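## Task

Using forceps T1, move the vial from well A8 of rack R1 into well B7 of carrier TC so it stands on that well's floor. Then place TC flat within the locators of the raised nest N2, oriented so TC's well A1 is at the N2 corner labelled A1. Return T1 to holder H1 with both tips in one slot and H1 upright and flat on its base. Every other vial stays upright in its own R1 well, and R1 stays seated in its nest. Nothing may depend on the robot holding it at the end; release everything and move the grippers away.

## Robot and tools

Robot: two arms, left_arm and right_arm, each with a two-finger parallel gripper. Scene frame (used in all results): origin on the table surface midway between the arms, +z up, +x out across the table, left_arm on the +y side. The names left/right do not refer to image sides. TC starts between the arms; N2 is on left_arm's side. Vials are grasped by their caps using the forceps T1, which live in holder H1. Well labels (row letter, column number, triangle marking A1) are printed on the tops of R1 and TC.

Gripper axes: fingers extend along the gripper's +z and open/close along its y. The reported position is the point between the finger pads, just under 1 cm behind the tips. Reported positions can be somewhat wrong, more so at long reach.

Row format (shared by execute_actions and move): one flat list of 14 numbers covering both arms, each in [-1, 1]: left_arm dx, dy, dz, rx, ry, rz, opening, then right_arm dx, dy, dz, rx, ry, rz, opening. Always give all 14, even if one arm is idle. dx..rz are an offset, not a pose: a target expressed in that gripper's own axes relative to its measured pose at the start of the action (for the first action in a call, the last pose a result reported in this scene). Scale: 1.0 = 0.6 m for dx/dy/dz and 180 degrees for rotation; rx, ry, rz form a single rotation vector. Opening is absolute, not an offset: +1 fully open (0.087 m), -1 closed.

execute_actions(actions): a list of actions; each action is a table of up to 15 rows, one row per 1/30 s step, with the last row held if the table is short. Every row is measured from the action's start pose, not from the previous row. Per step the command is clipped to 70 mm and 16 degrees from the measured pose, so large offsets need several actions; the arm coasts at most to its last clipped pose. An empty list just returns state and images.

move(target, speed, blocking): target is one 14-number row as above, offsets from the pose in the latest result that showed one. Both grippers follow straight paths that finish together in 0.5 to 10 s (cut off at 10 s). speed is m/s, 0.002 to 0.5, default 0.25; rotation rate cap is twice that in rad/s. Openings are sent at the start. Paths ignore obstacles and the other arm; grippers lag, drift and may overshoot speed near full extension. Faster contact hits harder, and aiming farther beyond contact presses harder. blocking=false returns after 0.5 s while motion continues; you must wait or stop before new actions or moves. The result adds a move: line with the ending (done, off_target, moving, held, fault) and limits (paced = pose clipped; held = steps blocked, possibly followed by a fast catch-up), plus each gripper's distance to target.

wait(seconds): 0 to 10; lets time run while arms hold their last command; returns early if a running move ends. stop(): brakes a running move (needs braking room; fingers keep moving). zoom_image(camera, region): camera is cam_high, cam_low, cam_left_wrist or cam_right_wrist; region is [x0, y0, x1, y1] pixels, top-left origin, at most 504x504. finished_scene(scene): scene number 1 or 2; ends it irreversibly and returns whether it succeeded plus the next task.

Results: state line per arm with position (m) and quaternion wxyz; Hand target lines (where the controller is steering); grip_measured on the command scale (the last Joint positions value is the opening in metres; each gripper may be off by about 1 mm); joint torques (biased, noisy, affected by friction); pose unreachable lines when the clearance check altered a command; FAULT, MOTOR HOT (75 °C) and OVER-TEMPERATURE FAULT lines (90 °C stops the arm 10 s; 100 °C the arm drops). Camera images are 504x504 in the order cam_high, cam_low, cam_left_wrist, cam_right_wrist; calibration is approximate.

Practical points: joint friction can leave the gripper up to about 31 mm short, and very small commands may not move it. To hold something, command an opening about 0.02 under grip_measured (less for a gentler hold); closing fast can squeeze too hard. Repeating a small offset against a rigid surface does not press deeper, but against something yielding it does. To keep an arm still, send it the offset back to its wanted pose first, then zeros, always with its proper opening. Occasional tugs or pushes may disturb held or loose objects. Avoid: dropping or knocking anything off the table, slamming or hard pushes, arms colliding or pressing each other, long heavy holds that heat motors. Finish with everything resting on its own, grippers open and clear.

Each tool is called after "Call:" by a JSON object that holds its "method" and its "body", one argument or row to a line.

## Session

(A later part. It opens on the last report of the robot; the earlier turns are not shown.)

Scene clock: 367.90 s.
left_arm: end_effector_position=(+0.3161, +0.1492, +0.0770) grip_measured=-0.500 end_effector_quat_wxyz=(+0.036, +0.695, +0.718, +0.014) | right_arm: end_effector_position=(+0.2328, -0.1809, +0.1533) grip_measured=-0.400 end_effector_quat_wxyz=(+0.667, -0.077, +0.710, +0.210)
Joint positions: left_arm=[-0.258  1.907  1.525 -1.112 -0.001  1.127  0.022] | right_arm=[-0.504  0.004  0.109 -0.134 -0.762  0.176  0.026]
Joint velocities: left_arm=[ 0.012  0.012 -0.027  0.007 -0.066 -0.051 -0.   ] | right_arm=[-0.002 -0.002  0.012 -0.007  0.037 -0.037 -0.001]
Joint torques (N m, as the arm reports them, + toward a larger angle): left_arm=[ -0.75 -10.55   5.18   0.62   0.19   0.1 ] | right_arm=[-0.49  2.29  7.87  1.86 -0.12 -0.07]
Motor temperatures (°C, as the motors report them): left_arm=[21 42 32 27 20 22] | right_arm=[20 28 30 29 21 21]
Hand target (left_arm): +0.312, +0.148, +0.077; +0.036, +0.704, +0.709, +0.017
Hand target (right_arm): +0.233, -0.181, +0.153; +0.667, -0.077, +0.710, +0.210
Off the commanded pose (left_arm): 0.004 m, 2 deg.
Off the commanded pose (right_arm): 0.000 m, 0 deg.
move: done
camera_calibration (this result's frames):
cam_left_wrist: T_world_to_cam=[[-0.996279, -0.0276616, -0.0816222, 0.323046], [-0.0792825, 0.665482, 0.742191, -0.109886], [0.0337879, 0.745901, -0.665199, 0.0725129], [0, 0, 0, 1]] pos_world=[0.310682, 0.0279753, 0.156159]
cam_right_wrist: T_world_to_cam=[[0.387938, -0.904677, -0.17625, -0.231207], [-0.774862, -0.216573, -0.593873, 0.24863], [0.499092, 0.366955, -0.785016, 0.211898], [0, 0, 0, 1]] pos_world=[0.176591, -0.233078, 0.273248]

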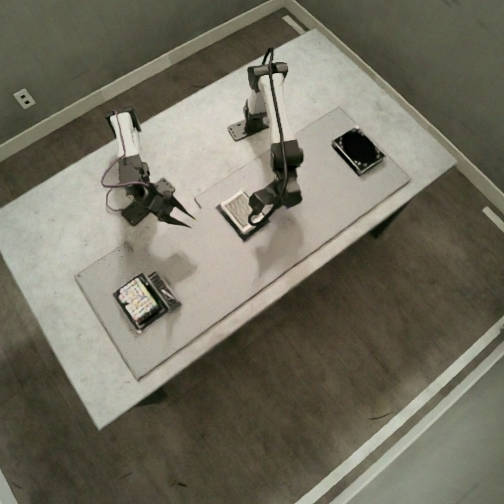

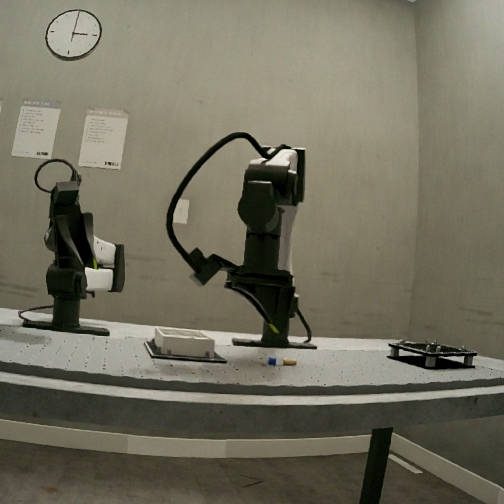

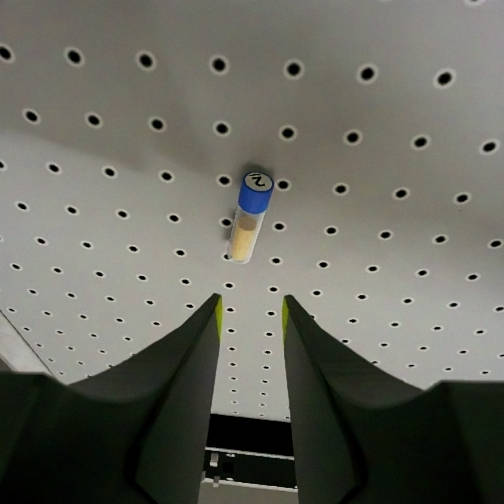

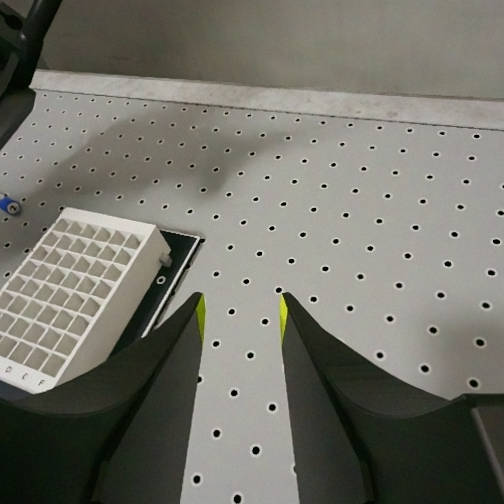

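Call:
{"method": "move", "body": {
  "target": [-0.05,0,0.05,0,0,0.05,-0.4,0,0,0,0,0,0,-0.4],
  "speed": 0.04
}}

Scene clock: 370.53 s.
left_arm: end_effector_position=(+0.3253, +0.1191, +0.0644) grip_measured=-0.400 end_effector_quat_wxyz=(+0.055, +0.741, +0.669, +0.021) | right_arm: end_effector_position=(+0.2328, -0.1809, +0.1533) grip_measured=-0.400 end_effector_quat_wxyz=(+0.667, -0.077, +0.710, +0.210)
Joint positions: left_arm=[-0.324  1.937  1.513 -1.028 -0.001  1.196  0.026] | right_arm=[-0.504  0.004  0.109 -0.134 -0.762  0.176  0.026]
Joint velocities: left_arm=[-0.002 -0.002  0.002 -0.007 -0.037  0.051 -0.   ] | right_arm=[-0.002 -0.002 -0.002  0.007 -0.022 -0.022 -0.   ]
Joint torques (N m, as the arm reports them, + toward a larger angle): left_arm=[-0.73 -7.53  5.41  0.67  0.19  0.14] | right_arm=[-0.45  2.43  7.83  1.83 -0.05 -0.09]
Motor temperatures (°C, as the motors report them): left_arm=[21 42 32 26 20 22] | right_arm=[20 28 30 29 21 21]
Hand target (left_arm): +0.319, +0.119, +0.048; +0.034, +0.750, +0.661, +0.017
Hand target (right_arm): +0.233, -0.181, +0.153; +0.667, -0.077, +0.710, +0.210
Off the commanded pose (left_arm): 0.018 m, 3 deg.
Off the commanded pose (right_arm): 0.000 m, 0 deg.
move: off_target (left_arm)
camera_calibration (this result's frames):
cam_left_wrist: T_world_to_cam=[[-0.986942, 0.104535, -0.122543, 0.314268], [-0.0187812, 0.680919, 0.732118, -0.100726], [0.159974, 0.72486, -0.670064, 0.048007], [0, 0, 0, 1]] pos_world=[0.300592, 0.000935842, 0.144423]
cam_right_wrist: T_world_to_cam=[[0.387938, -0.904677, -0.17625, -0.231207], [-0.774862, -0.216573, -0.593873, 0.24863], [0.499092, 0.366955, -0.785016, 0.211898], [0, 0, 0, 1]] pos_world=[0.176591, -0.233078, 0.273248]

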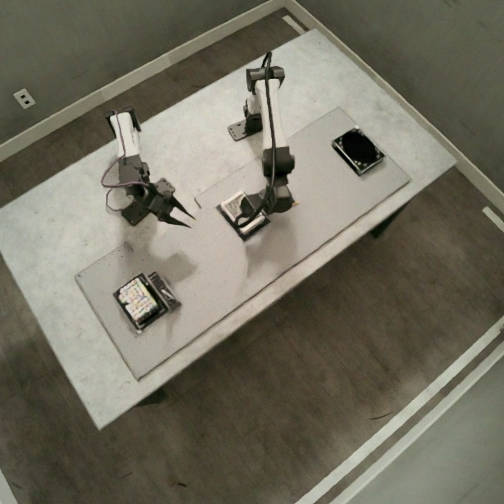

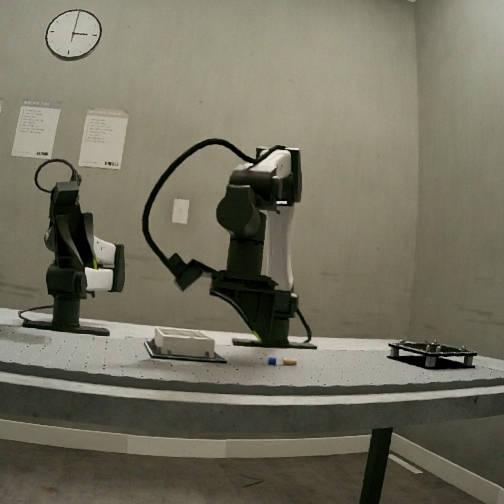

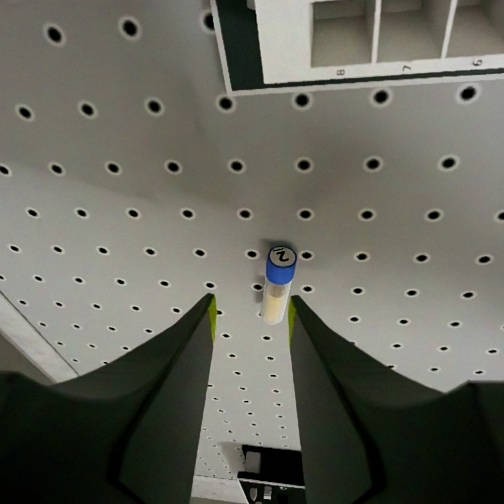

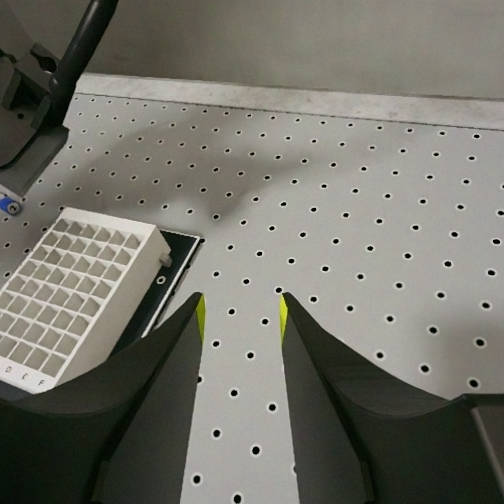

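Call:
{"method": "move", "body": {
  "target": [0.025,-0.028,0.055,0.035,0,0.02,-0.4,0,0,0,0,0,0,-0.4],
  "speed": 0.03
}}

Call:
{"method": "zoom_image", "body": {
  "camera": "cam_low",
  "region": [200,280,340,400]
}}

Scene clock: 373.30 s.
left_arm: end_effector_position=(+0.3227, +0.1260, +0.0488) grip_measured=-0.400 end_effector_quat_wxyz=(+0.040, +0.763, +0.646, -0.000) | right_arm: end_effector_position=(+0.2328, -0.1809, +0.1533) grip_measured=-0.400 end_effector_quat_wxyz=(+0.667, -0.077, +0.710, +0.210)
Joint positions: left_arm=[-0.298  1.961  1.489 -1.026  0.033  1.283  0.026] | right_arm=[-0.504  0.004  0.109 -0.134 -0.762  0.176  0.026]
Joint velocities: left_arm=[ 0.012 -0.027 -0.007 -0.037 -0.066  0.051  0.   ] | right_arm=[ 0.002  0.007  0.002  0.022 -0.022 -0.066  0.   ]
Joint torques (N m, as the arm reports them, + toward a larger angle): left_arm=[ 0.96 -7.5   4.48  0.56  0.3   0.15] | right_arm=[-0.74  2.41  7.82  1.87 -0.1  -0.1 ]
Motor temperatures (°C, as the motors report them): left_arm=[21 41 32 26 20 22] | right_arm=[20 28 30 29 21 21]
Hand target (left_arm): +0.314, +0.134, +0.031; +0.014, +0.763, +0.646, -0.014
Hand target (right_arm): +0.233, -0.181, +0.153; +0.667, -0.077, +0.710, +0.210
Off the commanded pose (left_arm): 0.023 m, 3 deg.
Off the commanded pose (right_arm): 0.000 m, 0 deg.
move: off_target (left_arm)
camera_calibration (this result's frames):
cam_left_wrist: T_world_to_cam=[[-0.983118, 0.167987, -0.0725153, 0.297333], [0.062538, 0.680962, 0.729643, -0.120117], [0.171951, 0.712791, -0.679972, 0.0311504], [0, 0, 0, 1]] pos_world=[0.294469, 0.00964329, 0.130385]
cam_right_wrist: T_world_to_cam=[[0.387938, -0.904677, -0.17625, -0.231207], [-0.774862, -0.216573, -0.593873, 0.24863], [0.499092, 0.366955, -0.785016, 0.211898], [0, 0, 0, 1]] pos_world=[0.176591, -0.233078, 0.273248]

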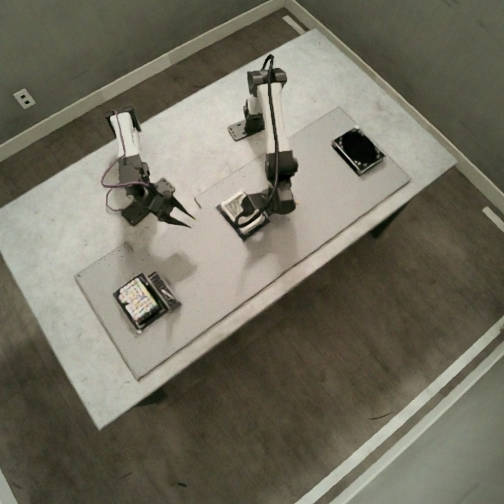

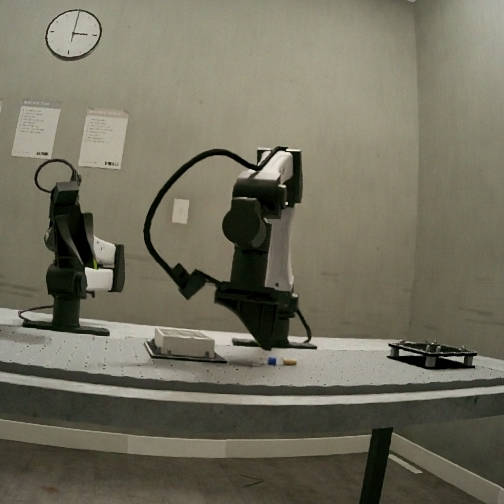

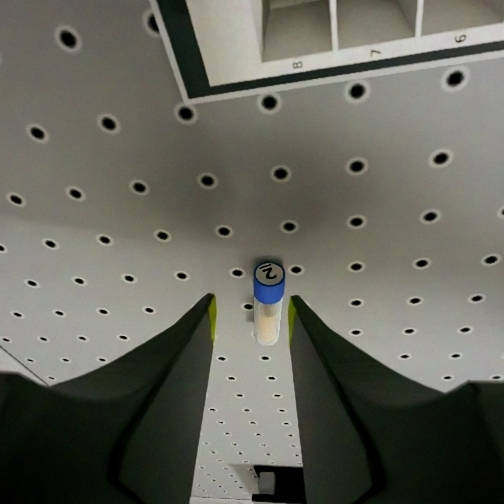

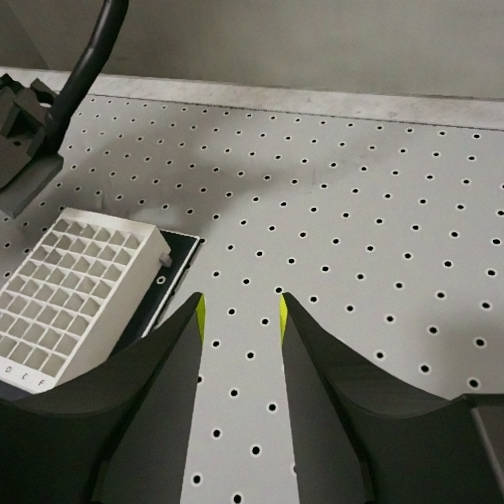

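Region (200, 280, 340, 400) of cam_low's 504x504 image, scaled by 3.600, with more detail than that image has; it fills the top 432 rows of this view, and the rest is white.

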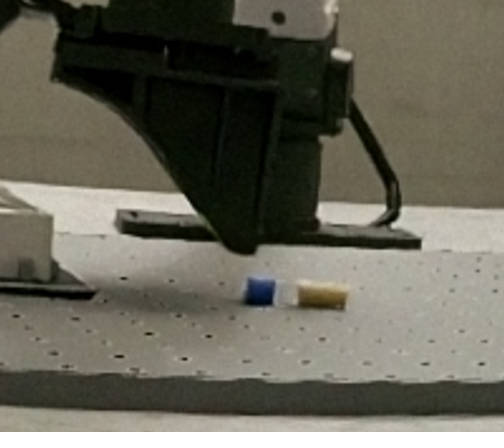

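Call:
{"method": "move", "body": {
  "target": [0.01,-0.02,0.06,0.02,0,0,-0.4,0,0,0,0,0,0,-0.4],
  "speed": 0.03
}}

Call:
{"method": "zoom_image", "body": {
  "camera": "cam_low",
  "region": [200,280,340,400]
}}

Scene clock: 375.27 s.
left_arm: end_effector_position=(+0.3188, +0.1251, +0.0275) grip_measured=-0.400 end_effector_quat_wxyz=(+0.033, +0.764, +0.644, -0.011) | right_arm: end_effector_position=(+0.2328, -0.1809, +0.1533) grip_measured=-0.400 end_effector_quat_wxyz=(+0.667, -0.077, +0.710, +0.210)
Joint positions: left_arm=[-0.298  1.99   1.446 -0.975  0.047  1.287  0.026] | right_arm=[-0.504  0.004  0.109 -0.134 -0.762  0.176  0.026]
Joint velocities: left_arm=[-0.022  0.012 -0.007  0.051  0.066 -0.037 -0.001] | right_arm=[-0.002 -0.007 -0.007 -0.066  0.007 -0.051 -0.   ]
Joint torques (N m, as the arm reports them, + toward a larger angle): left_arm=[ 1.   -7.74  5.09  0.55  0.28  0.16] | right_arm=[-0.67  2.29  7.8   1.85 -0.07 -0.02]
Motor temperatures (°C, as the motors report them): left_arm=[21 41 32 26 20 22] | right_arm=[20 28 30 29 21 21]
Hand target (left_arm): +0.314, +0.132, +0.013; +0.016, +0.763, +0.646, -0.021
Hand target (right_arm): +0.233, -0.181, +0.153; +0.667, -0.077, +0.710, +0.210
Off the commanded pose (left_arm): 0.018 m, 2 deg.
Off the commanded pose (right_arm): 0.000 m, 0 deg.
move: off_target (left_arm)
camera_calibration (this result's frames):
cam_left_wrist: T_world_to_cam=[[-0.983924, 0.172029, -0.0479528, 0.291185], [0.0840236, 0.682862, 0.7257, -0.110755], [0.157587, 0.710004, -0.686338, 0.0230576], [0, 0, 0, 1]] pos_world=[0.292176, 0.00916709, 0.110163]
cam_right_wrist: T_world_to_cam=[[0.387938, -0.904677, -0.17625, -0.231207], [-0.774862, -0.216573, -0.593873, 0.24863], [0.499092, 0.366955, -0.785016, 0.211898], [0, 0, 0, 1]] pos_world=[0.176591, -0.233078, 0.273248]

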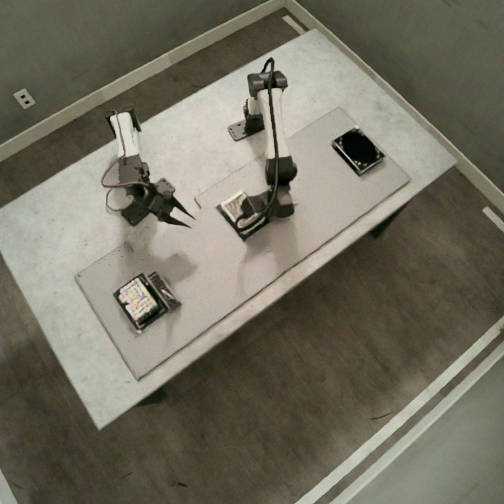

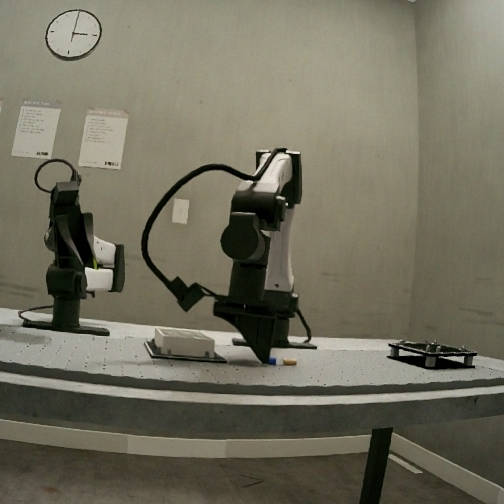

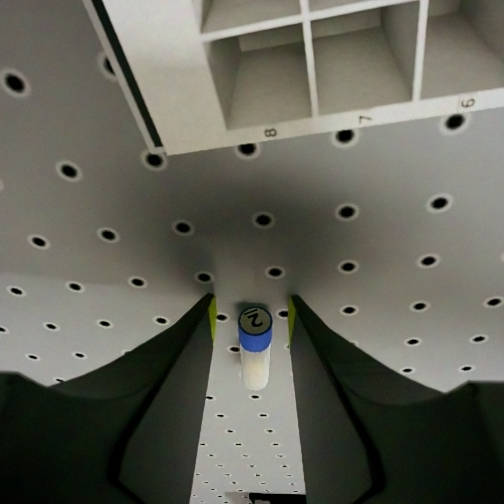

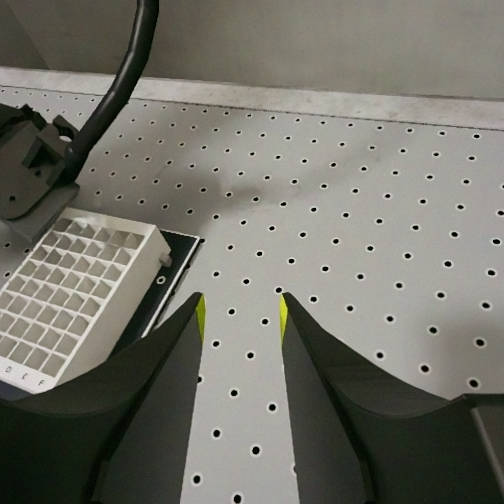

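Region (200, 280, 340, 400) of cam_low's 504x504 image, scaled by 3.600, with more detail than that image has; it fills the top 432 rows of this view, and the rest is white.

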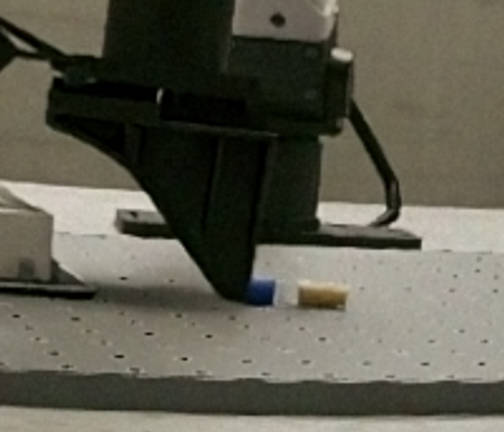

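Need +x_g ~9mm.

Call:
{"method": "move", "body": {
  "target": [0.027,0,0.008,0,0,0,-0.4,0,0,0,0,0,0,-0.4],
  "speed": 0.03
}}

Call:
{"method": "move", "body": {
  "target": [0,0,0,0,0,0,-0.82,0,0,0,0,0,0,-0.4]
}}

Call:
{"method": "move", "body": {
  "target": [0,0,-0.2,0,0,0,-0.82,0,0,0,0,0,0,-0.4],
  "speed": 0.1
}}

Call:
{"method": "move", "body": {
  "target": [0,0,0,0,-0.5,0,-0.82,0,0,0,0,0,0,-0.4],
  "speed": 0.15
}}

Scene clock: 377.00 s.
left_arm: end_effector_position=(+0.3271, +0.1343, +0.0276) grip_measured=-0.400 end_effector_quat_wxyz=(+0.039, +0.763, +0.645, -0.007) | right_arm: end_effector_position=(+0.2328, -0.1809, +0.1533) grip_measured=-0.400 end_effector_quat_wxyz=(+0.667, -0.077, +0.710, +0.210)
Joint positions: left_arm=[-0.267  1.99   1.446 -0.961  0.047  1.315  0.026] | right_arm=[-0.504  0.004  0.109 -0.134 -0.762  0.176  0.026]
Joint velocities: left_arm=[ 0.017  0.017  0.002 -0.007 -0.007 -0.037 -0.   ] | right_arm=[ 0.007 -0.002  0.012 -0.037 -0.037  0.022 -0.   ]
Joint torques (N m, as the arm reports them, + toward a larger angle): left_arm=[  0.89 -10.26   4.15   0.55   0.28   0.14] | right_arm=[-0.56  2.28  7.69  1.85 -0.12 -0.08]
Motor temperatures (°C, as the motors report them): left_arm=[21 41 32 26 20 22] | right_arm=[20 28 30 29 21 21]
Hand target (left_arm): +0.322, +0.141, +0.022; +0.033, +0.764, +0.645, -0.011
Hand target (right_arm): +0.233, -0.181, +0.153; +0.667, -0.077, +0.710, +0.210
Off the commanded pose (left_arm): 0.010 m, 1 deg.
Off the commanded pose (right_arm): 0.000 m, 0 deg.
move: done
camera_calibration (this result's frames):
cam_left_wrist: T_world_to_cam=[[-0.983647, 0.168673, -0.0631534, 0.298608], [0.0713781, 0.687006, 0.723137, -0.114153], [0.165361, 0.706804, -0.687811, 0.0131965], [0, 0, 0, 1]] pos_world=[0.299691, 0.0187293, 0.110483]
cam_right_wrist: T_world_to_cam=[[0.387938, -0.904677, -0.17625, -0.231207], [-0.774862, -0.216573, -0.593873, 0.24863], [0.499092, 0.366955, -0.785016, 0.211898], [0, 0, 0, 1]] pos_world=[0.176591, -0.233078, 0.273248]

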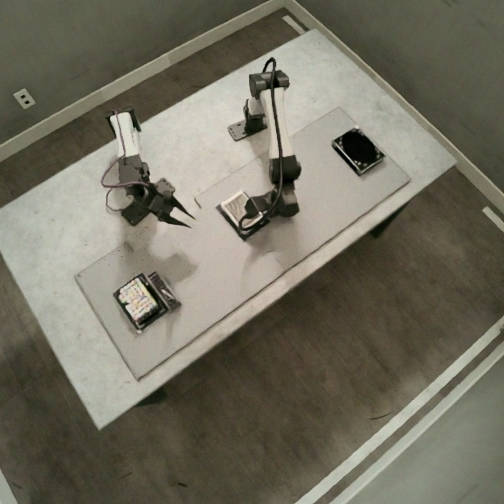

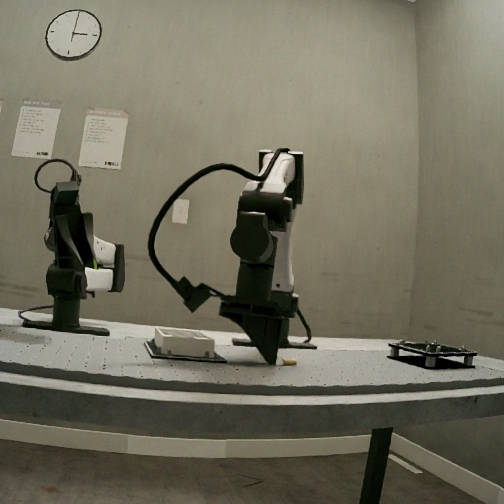

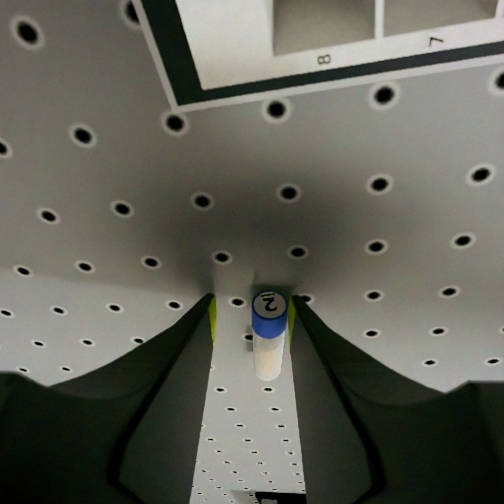

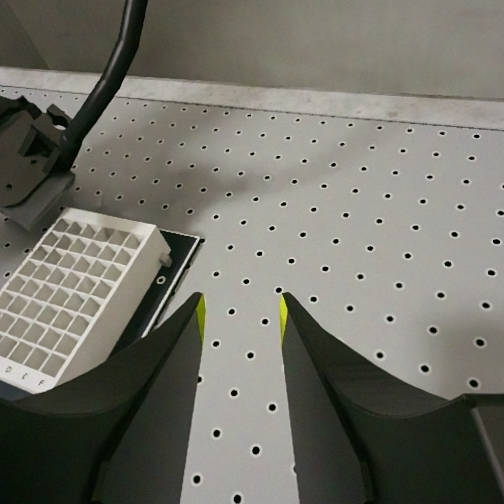

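Scene clock: 377.50 s.
left_arm: end_effector_position=(+0.3271, +0.1343, +0.0276) grip_measured=-0.742 end_effector_quat_wxyz=(+0.039, +0.763, +0.645, -0.007) | right_arm: end_effector_position=(+0.2328, -0.1809, +0.1533) grip_measured=-0.400 end_effector_quat_wxyz=(+0.667, -0.077, +0.710, +0.210)
Joint positions: left_arm=[-0.267  1.99   1.446 -0.961  0.047  1.315  0.011] | right_arm=[-0.504  0.004  0.109 -0.134 -0.762  0.176  0.026]
Joint velocities: left_arm=[-0.022  0.012 -0.012 -0.007 -0.037  0.066  0.001] | right_arm=[ 0.002 -0.002 -0.017 -0.007 -0.037 -0.022 -0.001]
Joint torques (N m, as the arm reports them, + toward a larger angle): left_arm=[ 0.04 -9.78  7.03  0.49  0.27  0.02] | right_arm=[-0.61  2.43  7.69  1.86 -0.08 -0.08]
Motor temperatures (°C, as the motors report them): left_arm=[21 41 32 26 20 22] | right_arm=[20 28 30 29 21 21]
Hand target (left_arm): +0.327, +0.134, +0.028; +0.039, +0.763, +0.645, -0.007
Hand target (right_arm): +0.233, -0.181, +0.153; +0.667, -0.077, +0.710, +0.210
Off the commanded pose (left_arm): 0.000 m, 0 deg.
Off the commanded pose (right_arm): 0.000 m, 0 deg.
move: done
camera_calibration (this result's frames):
cam_left_wrist: T_world_to_cam=[[-0.983647, 0.168673, -0.0631534, 0.298608], [0.0713781, 0.687006, 0.723137, -0.114153], [0.165361, 0.706804, -0.687811, 0.0131965], [0, 0, 0, 1]] pos_world=[0.299691, 0.0187293, 0.110483]
cam_right_wrist: T_world_to_cam=[[0.387938, -0.904677, -0.17625, -0.231207], [-0.774862, -0.216573, -0.593873, 0.24863], [0.499092, 0.366955, -0.785016, 0.211898], [0, 0, 0, 1]] pos_world=[0.176591, -0.233078, 0.273248]

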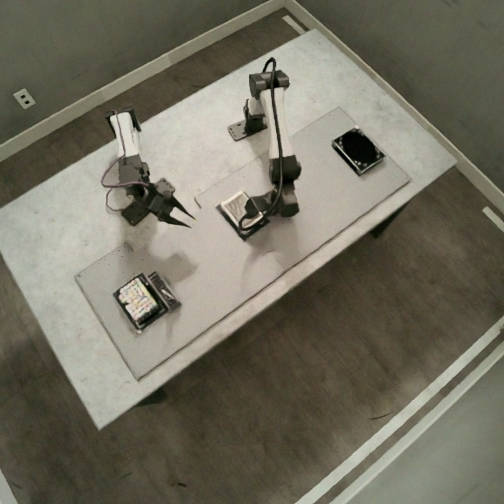

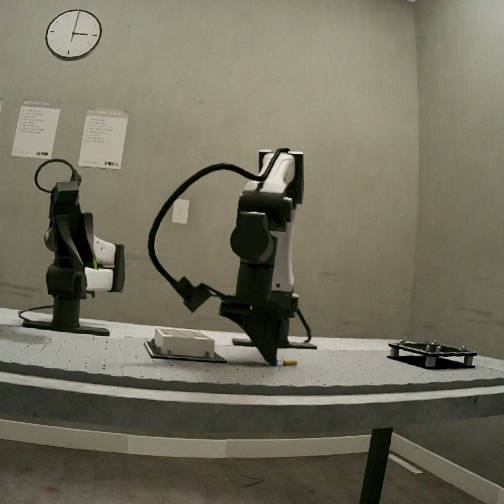

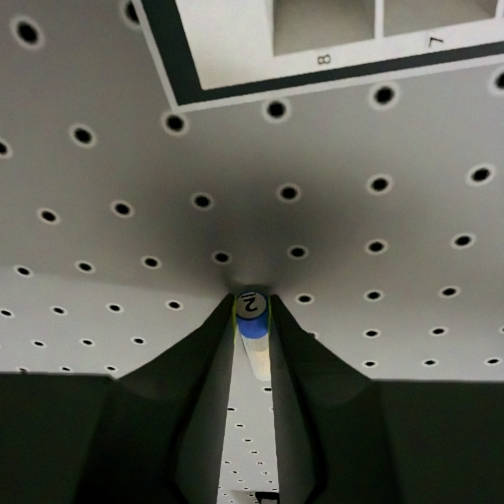

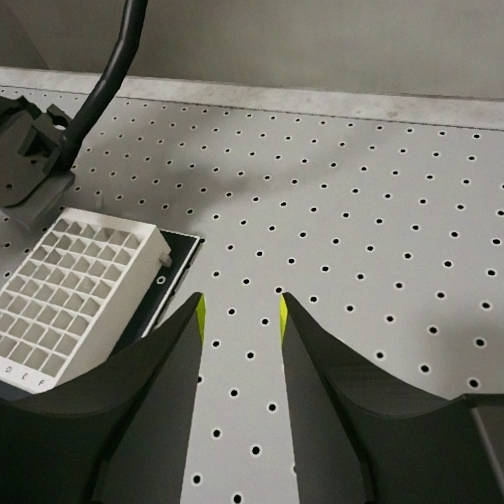

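Scene clock: 379.30 s.
left_arm: end_effector_position=(+0.3189, +0.1380, +0.1386) grip_measured=-0.742 end_effector_quat_wxyz=(+0.033, +0.763, +0.646, -0.010) | right_arm: end_effector_position=(+0.2328, -0.1809, +0.1533) grip_measured=-0.400 end_effector_quat_wxyz=(+0.667, -0.077, +0.710, +0.210)
Joint positions: left_arm=[-0.267  1.927  1.802 -1.395  0.047  1.315  0.011] | right_arm=[-0.504  0.004  0.109 -0.134 -0.762  0.176  0.026]
Joint velocities: left_arm=[-0.002 -0.012 -0.007  0.007 -0.081 -0.037 -0.001] | right_arm=[-0.012 -0.007 -0.012 -0.007  0.022 -0.022 -0.001]
Joint torques (N m, as the arm reports them, + toward a larger angle): left_arm=[  0.82 -10.35   8.52   0.37   0.28   0.15] | right_arm=[-0.53  2.41  7.9   1.83 -0.08 -0.07]
Motor temperatures (°C, as the motors report them): left_arm=[21 42 32 26 20 22] | right_arm=[20 28 30 29 21 21]
Hand target (left_arm): +0.320, +0.142, +0.147; +0.040, +0.763, +0.645, -0.007
Hand target (right_arm): +0.233, -0.181, +0.153; +0.667, -0.077, +0.710, +0.210
Off the commanded pose (left_arm): 0.010 m, 1 deg.
Off the commanded pose (right_arm): 0.000 m, 0 deg.
move: done
camera_calibration (this result's frames):
cam_left_wrist: T_world_to_cam=[[-0.984355, 0.16899, -0.0498715, 0.295256], [0.0804609, 0.682941, 0.726028, -0.199068], [0.156751, 0.710657, -0.685854, 0.0902184], [0, 0, 0, 1]] pos_world=[0.292512, 0.0219421, 0.22113]
cam_right_wrist: T_world_to_cam=[[0.387938, -0.904677, -0.17625, -0.231207], [-0.774862, -0.216573, -0.593873, 0.24863], [0.499092, 0.366955, -0.785016, 0.211898], [0, 0, 0, 1]] pos_world=[0.176591, -0.233078, 0.273248]

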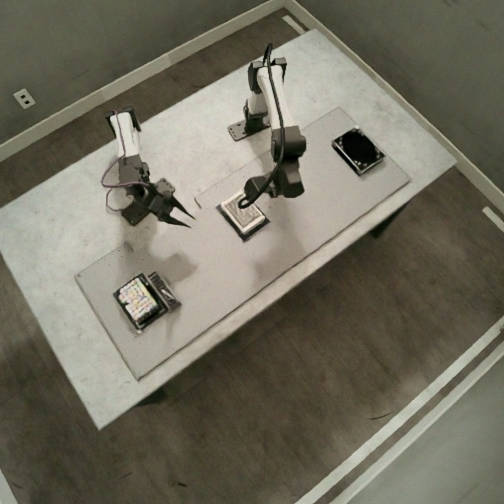

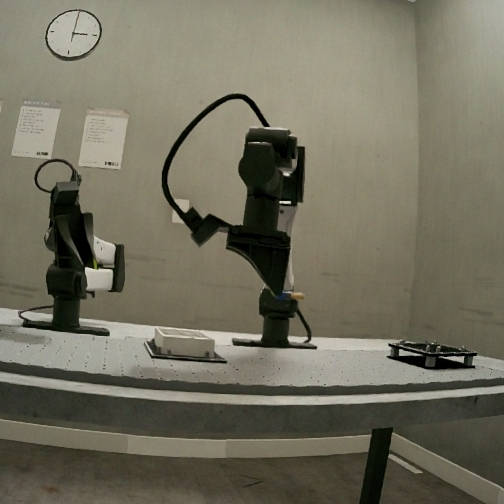

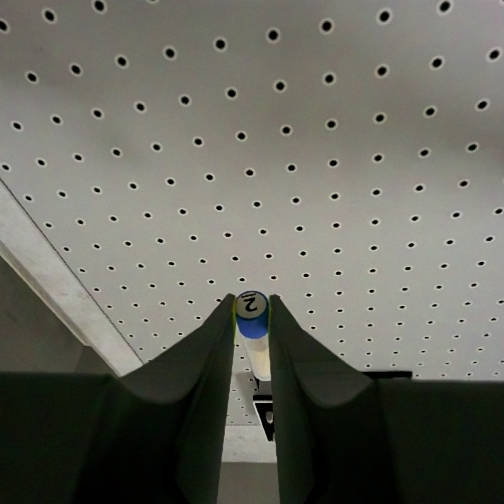

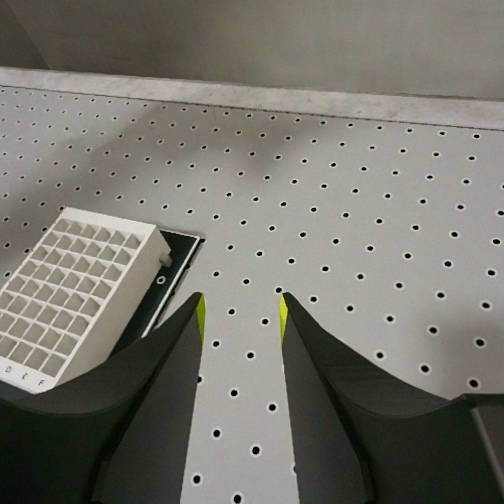

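Scene clock: 385.03 s.
left_arm: end_effector_position=(+0.3220, +0.1326, +0.1539) grip_measured=-0.742 end_effector_quat_wxyz=(+0.484, +0.519, +0.542, -0.449) | right_arm: end_effector_position=(+0.2328, -0.1809, +0.1533) grip_measured=-0.400 end_effector_quat_wxyz=(+0.667, -0.077, +0.710, +0.210)
Joint positions: left_arm=[ 0.28   2.014  1.497 -1.538  1.426  2.075  0.011] | right_arm=[-0.504  0.004  0.109 -0.134 -0.762  0.176  0.026]
Joint velocities: left_arm=[ 0.017  0.012 -0.002 -0.066  0.022 -0.051  0.   ] | right_arm=[-0.007  0.002 -0.002  0.007 -0.037  0.007 -0.   ]
Joint torques (N m, as the arm reports them, + toward a larger angle): left_arm=[ 1.   -7.78  4.18 -0.19  0.7   0.13] | right_arm=[-0.66  2.46  7.94  1.84 -0.1  -0.08]
Motor temperatures (°C, as the motors report them): left_arm=[21 42 32 26 20 22] | right_arm=[20 28 31 30 21 21]
Hand target (left_arm): +0.323, +0.136, +0.143; +0.485, +0.510, +0.548, -0.453
Hand target (right_arm): +0.233, -0.181, +0.153; +0.667, -0.077, +0.710, +0.210
Off the commanded pose (left_arm): 0.017 m, 17 deg; orientation clipped at the last step of the last action.
Off the commanded pose (right_arm): 0.000 m, 0 deg.
joint sent to its limit (left arm) — the command would take joint 6 (wrist roll) past its upper limit, so that joint was sent only as far as its limit.
move: off_target (left_arm); limits=paced
camera_calibration (this result's frames):
cam_left_wrist: T_world_to_cam=[[-0.99744, -0.0677652, -0.0228181, 0.331458], [-0.0447318, 0.840321, -0.54024, 0.00756942], [0.0557841, -0.537837, -0.841201, 0.326019], [0, 0, 0, 1]] pos_world=[0.312761, 0.191446, 0.285901]
cam_right_wrist: T_world_to_cam=[[0.387938, -0.904677, -0.17625, -0.231207], [-0.774862, -0.216573, -0.593873, 0.24863], [0.499092, 0.366955, -0.785016, 0.211898], [0, 0, 0, 1]] pos_world=[0.176591, -0.233078, 0.273248]

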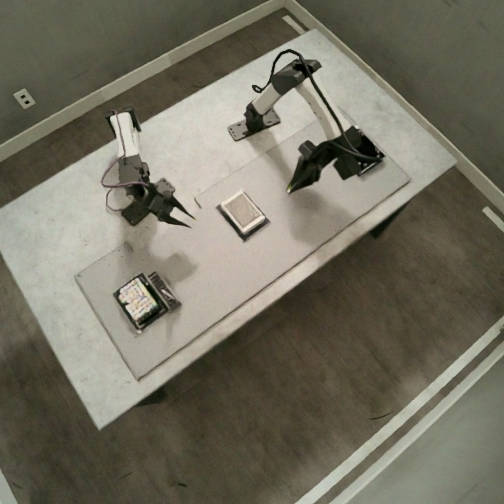

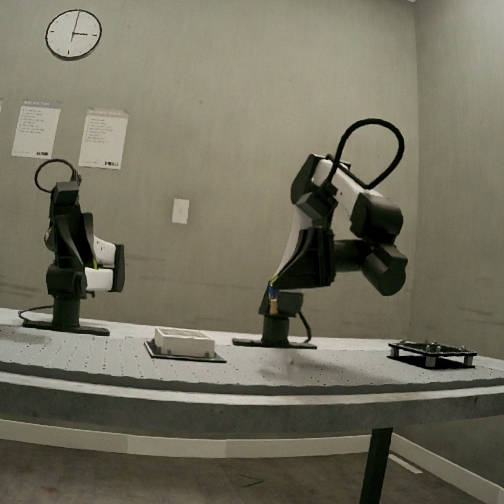

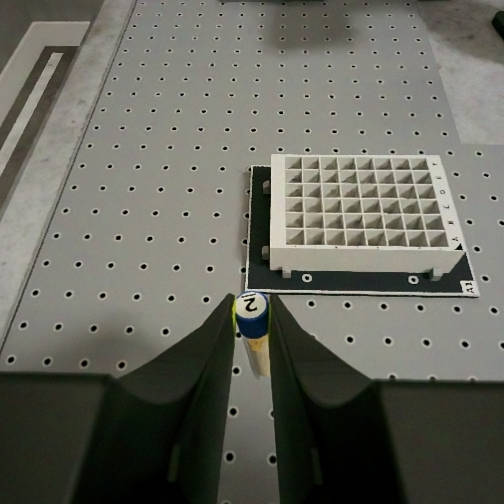

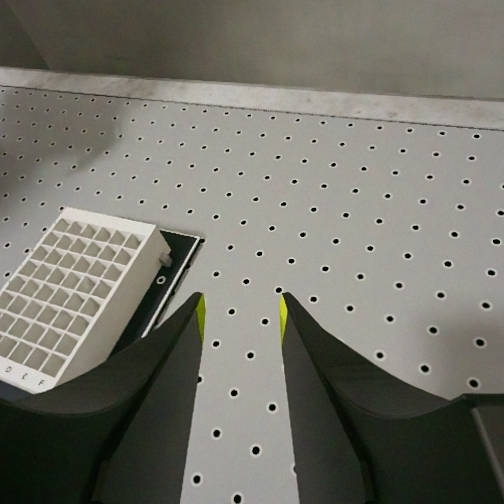

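Call:
{"method": "move", "body": {
  "target": [0.042,-0.057,0.175,0,-0.03,0,-0.82,0,0,0,0,0,0,-0.4],
  "speed": 0.06
}}

Call:
{"method": "zoom_image", "body": {
  "camera": "cam_low",
  "region": [120,240,280,400]
}}

Call:
{"method": "zoom_image", "body": {
  "camera": "cam_right_wrist",
  "region": [0,100,250,350]
}}

Scene clock: 388.87 s.
left_arm: end_effector_position=(+0.2980, +0.0359, +0.1113) grip_measured=-0.742 end_effector_quat_wxyz=(+0.459, +0.543, +0.471, -0.522) | right_arm: end_effector_position=(+0.2328, -0.1809, +0.1533) grip_measured=-0.400 end_effector_quat_wxyz=(+0.667, -0.077, +0.710, +0.210)
Joint positions: left_arm=[ 0.012  1.958  1.192 -0.613  1.537  1.386  0.011] | right_arm=[-0.504  0.004  0.109 -0.134 -0.762  0.176  0.026]
Joint velocities: left_arm=[ 0.007 -0.139 -0.081  0.256 -0.007 -0.198 -0.001] | right_arm=[-0.012  0.012  0.002 -0.066 -0.066 -0.007 -0.001]
Joint torques (N m, as the arm reports them, + toward a larger angle): left_arm=[ -0.86 -10.45   4.7    0.71   0.65  -0.03] | right_arm=[-0.5   2.51  7.81  1.86 -0.07 -0.05]
Motor temperatures (°C, as the motors report them): left_arm=[21 42 31 26 20 22] | right_arm=[20 28 31 30 21 21]
Hand target (left_arm): +0.292, +0.033, +0.112; +0.454, +0.549, +0.471, -0.521
Hand target (right_arm): +0.233, -0.181, +0.153; +0.667, -0.077, +0.710, +0.210
Off the commanded pose (left_arm): 0.008 m, 11 deg.
Off the commanded pose (right_arm): 0.000 m, 0 deg.
move: off_target (left_arm)
camera_calibration (this result's frames):
cam_left_wrist: T_world_to_cam=[[-0.992324, 0.123024, -0.0125901, 0.290461], [0.104481, 0.779558, -0.617554, 0.0310842], [-0.0661592, -0.614129, -0.786427, 0.272525], [0, 0, 0, 1]] pos_world=[0.303013, 0.1074, 0.237174]
cam_right_wrist: T_world_to_cam=[[0.387938, -0.904677, -0.17625, -0.231207], [-0.774862, -0.216573, -0.593873, 0.24863], [0.499092, 0.366955, -0.785016, 0.211898], [0, 0, 0, 1]] pos_world=[0.176591, -0.233078, 0.273248]

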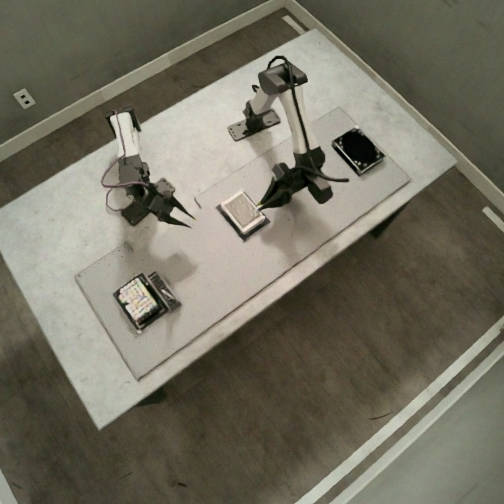

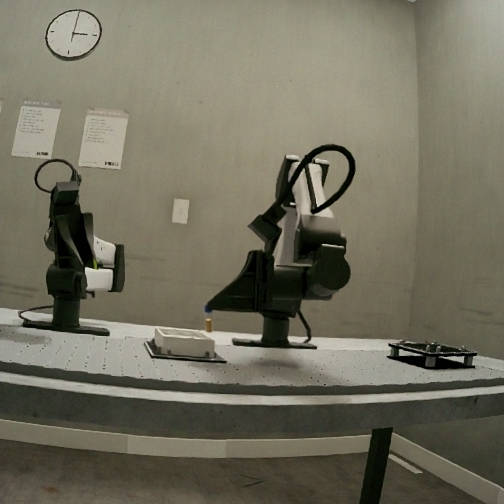

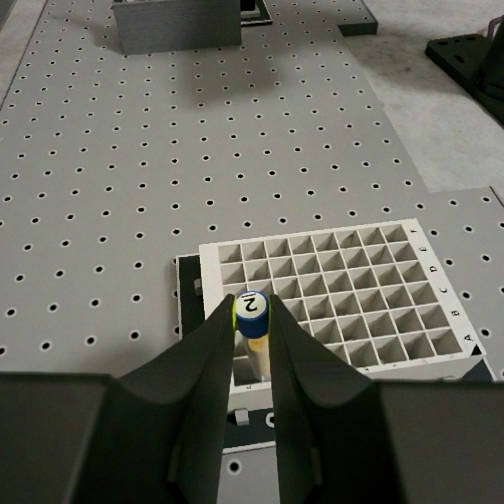

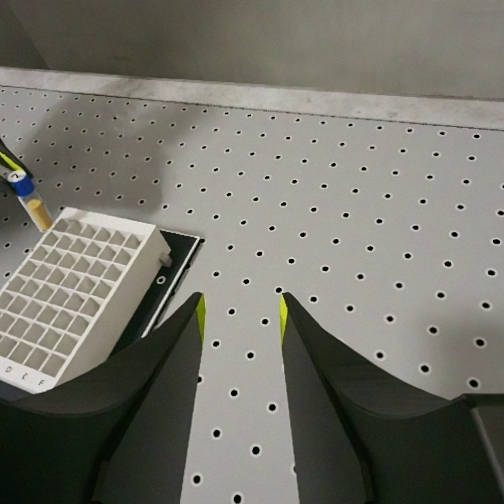

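Region (120, 240, 280, 400) of cam_low's 504x504 image, scaled by 3.150, with more detail than that image has.

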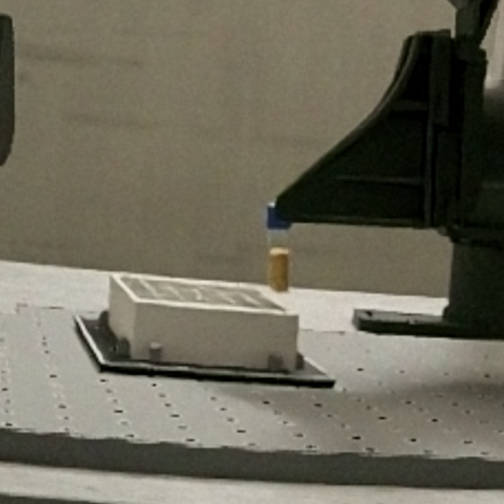

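Region (0, 100, 250, 350) of cam_right_wrist's 504x504 image, scaled by 2.016, with more detail than that image has.

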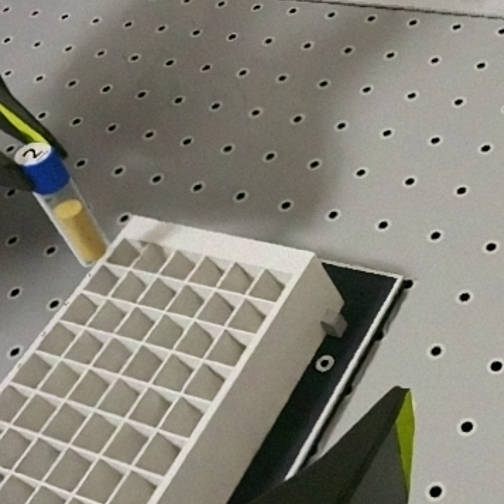

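At the +y edge. Move −y ~18mm, −x ~5mm.

Call:
{"method": "move", "body": {
  "target": [-0.004,-0.008,0.035,0,0,0,-0.82,0,0,0,0,0,0,-0.4],
  "speed": 0.03
}}

Call:
{"method": "zoom_image", "body": {
  "camera": "cam_left_wrist",
  "region": [170,250,350,430]
}}

Call:
{"method": "zoom_image", "body": {
  "camera": "cam_right_wrist",
  "region": [0,150,150,300]
}}

Scene clock: 390.40 s.
left_arm: end_effector_position=(+0.2950, +0.0188, +0.1097) grip_measured=-0.742 end_effector_quat_wxyz=(+0.446, +0.552, +0.463, -0.531) | right_arm: end_effector_position=(+0.2328, -0.1809, +0.1533) grip_measured=-0.400 end_effector_quat_wxyz=(+0.667, -0.077, +0.710, +0.210)
Joint positions: left_arm=[-0.037  1.941  1.142 -0.364  1.529  1.163  0.011] | right_arm=[-0.504  0.004  0.109 -0.134 -0.762  0.176  0.026]
Joint velocities: left_arm=[-0.007 -0.115 -0.1    0.198 -0.007 -0.212  0.   ] | right_arm=[ 0.002 -0.007 -0.017 -0.051  0.022  0.022 -0.001]
Joint torques (N m, as the arm reports them, + toward a larger angle): left_arm=[ -0.63 -10.58   4.95   0.89   0.61  -0.06] | right_arm=[-0.58  2.34  7.75  1.83 -0.09 -0.07]
Motor temperatures (°C, as the motors report them): left_arm=[21 42 31 26 20 22] | right_arm=[20 28 31 30 21 21]
Hand target (left_arm): +0.290, +0.016, +0.112; +0.444, +0.556, +0.463, -0.529
Hand target (right_arm): +0.233, -0.181, +0.153; +0.667, -0.077, +0.710, +0.210
Off the commanded pose (left_arm): 0.006 m, 2 deg.
Off the commanded pose (right_arm): 0.000 m, 0 deg.
move: done
camera_calibration (this result's frames):
cam_left_wrist: T_world_to_cam=[[-0.986864, 0.161393, -0.00715291, 0.286636], [0.131822, 0.778876, -0.613168, 0.0351832], [-0.0933896, -0.606056, -0.78992, 0.268891], [0, 0, 0, 1]] pos_world=[0.303344, 0.0892986, 0.236026]
cam_right_wrist: T_world_to_cam=[[0.387938, -0.904677, -0.17625, -0.231207], [-0.774862, -0.216573, -0.593873, 0.24863], [0.499092, 0.366955, -0.785016, 0.211898], [0, 0, 0, 1]] pos_world=[0.176591, -0.233078, 0.273248]

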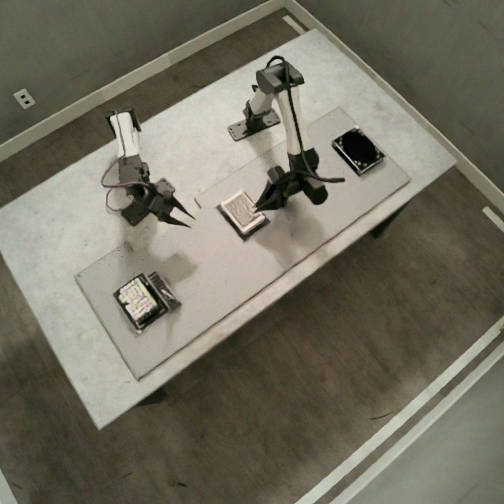

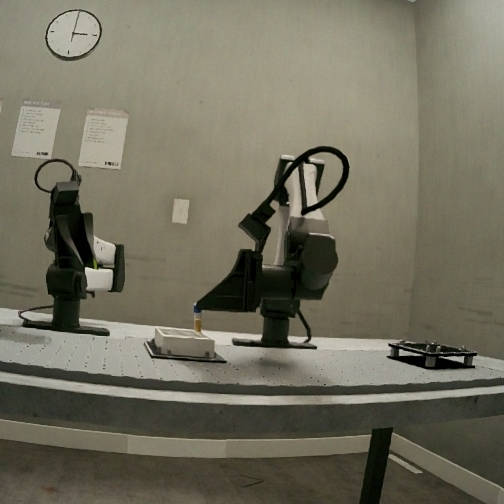

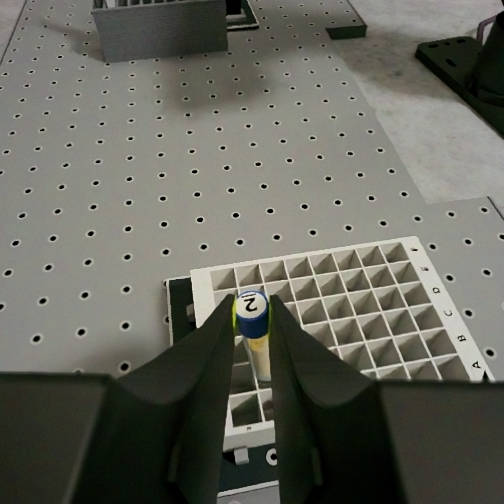

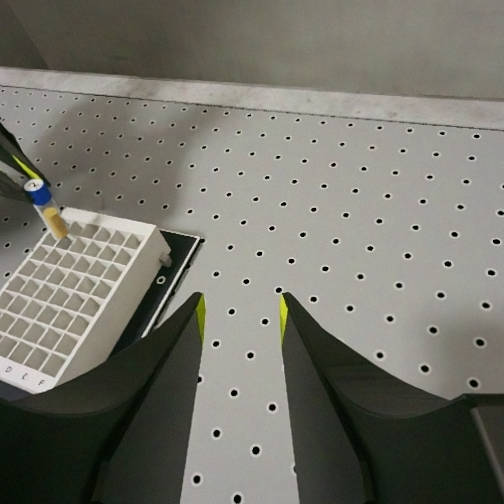

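Region (170, 250, 350, 430) of cam_left_wrist's 504x504 image, scaled by 2.800, with more detail than that image has.

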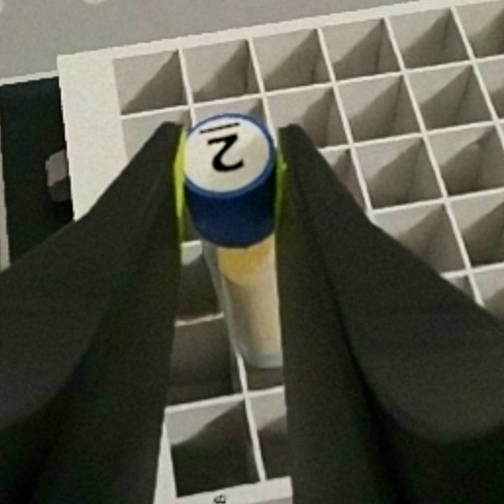

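Region (0, 150, 150, 300) of cam_right_wrist's 504x504 image, scaled by 3.360, with more detail than that image has.

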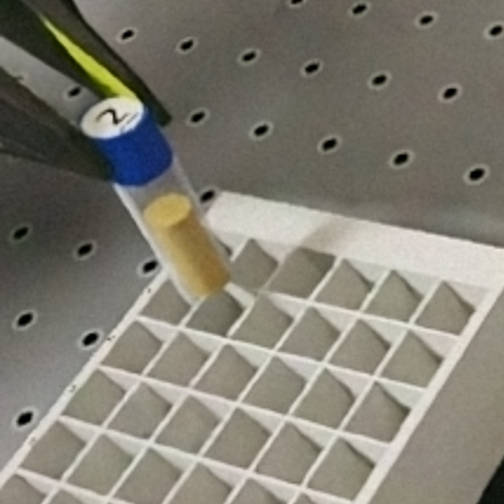

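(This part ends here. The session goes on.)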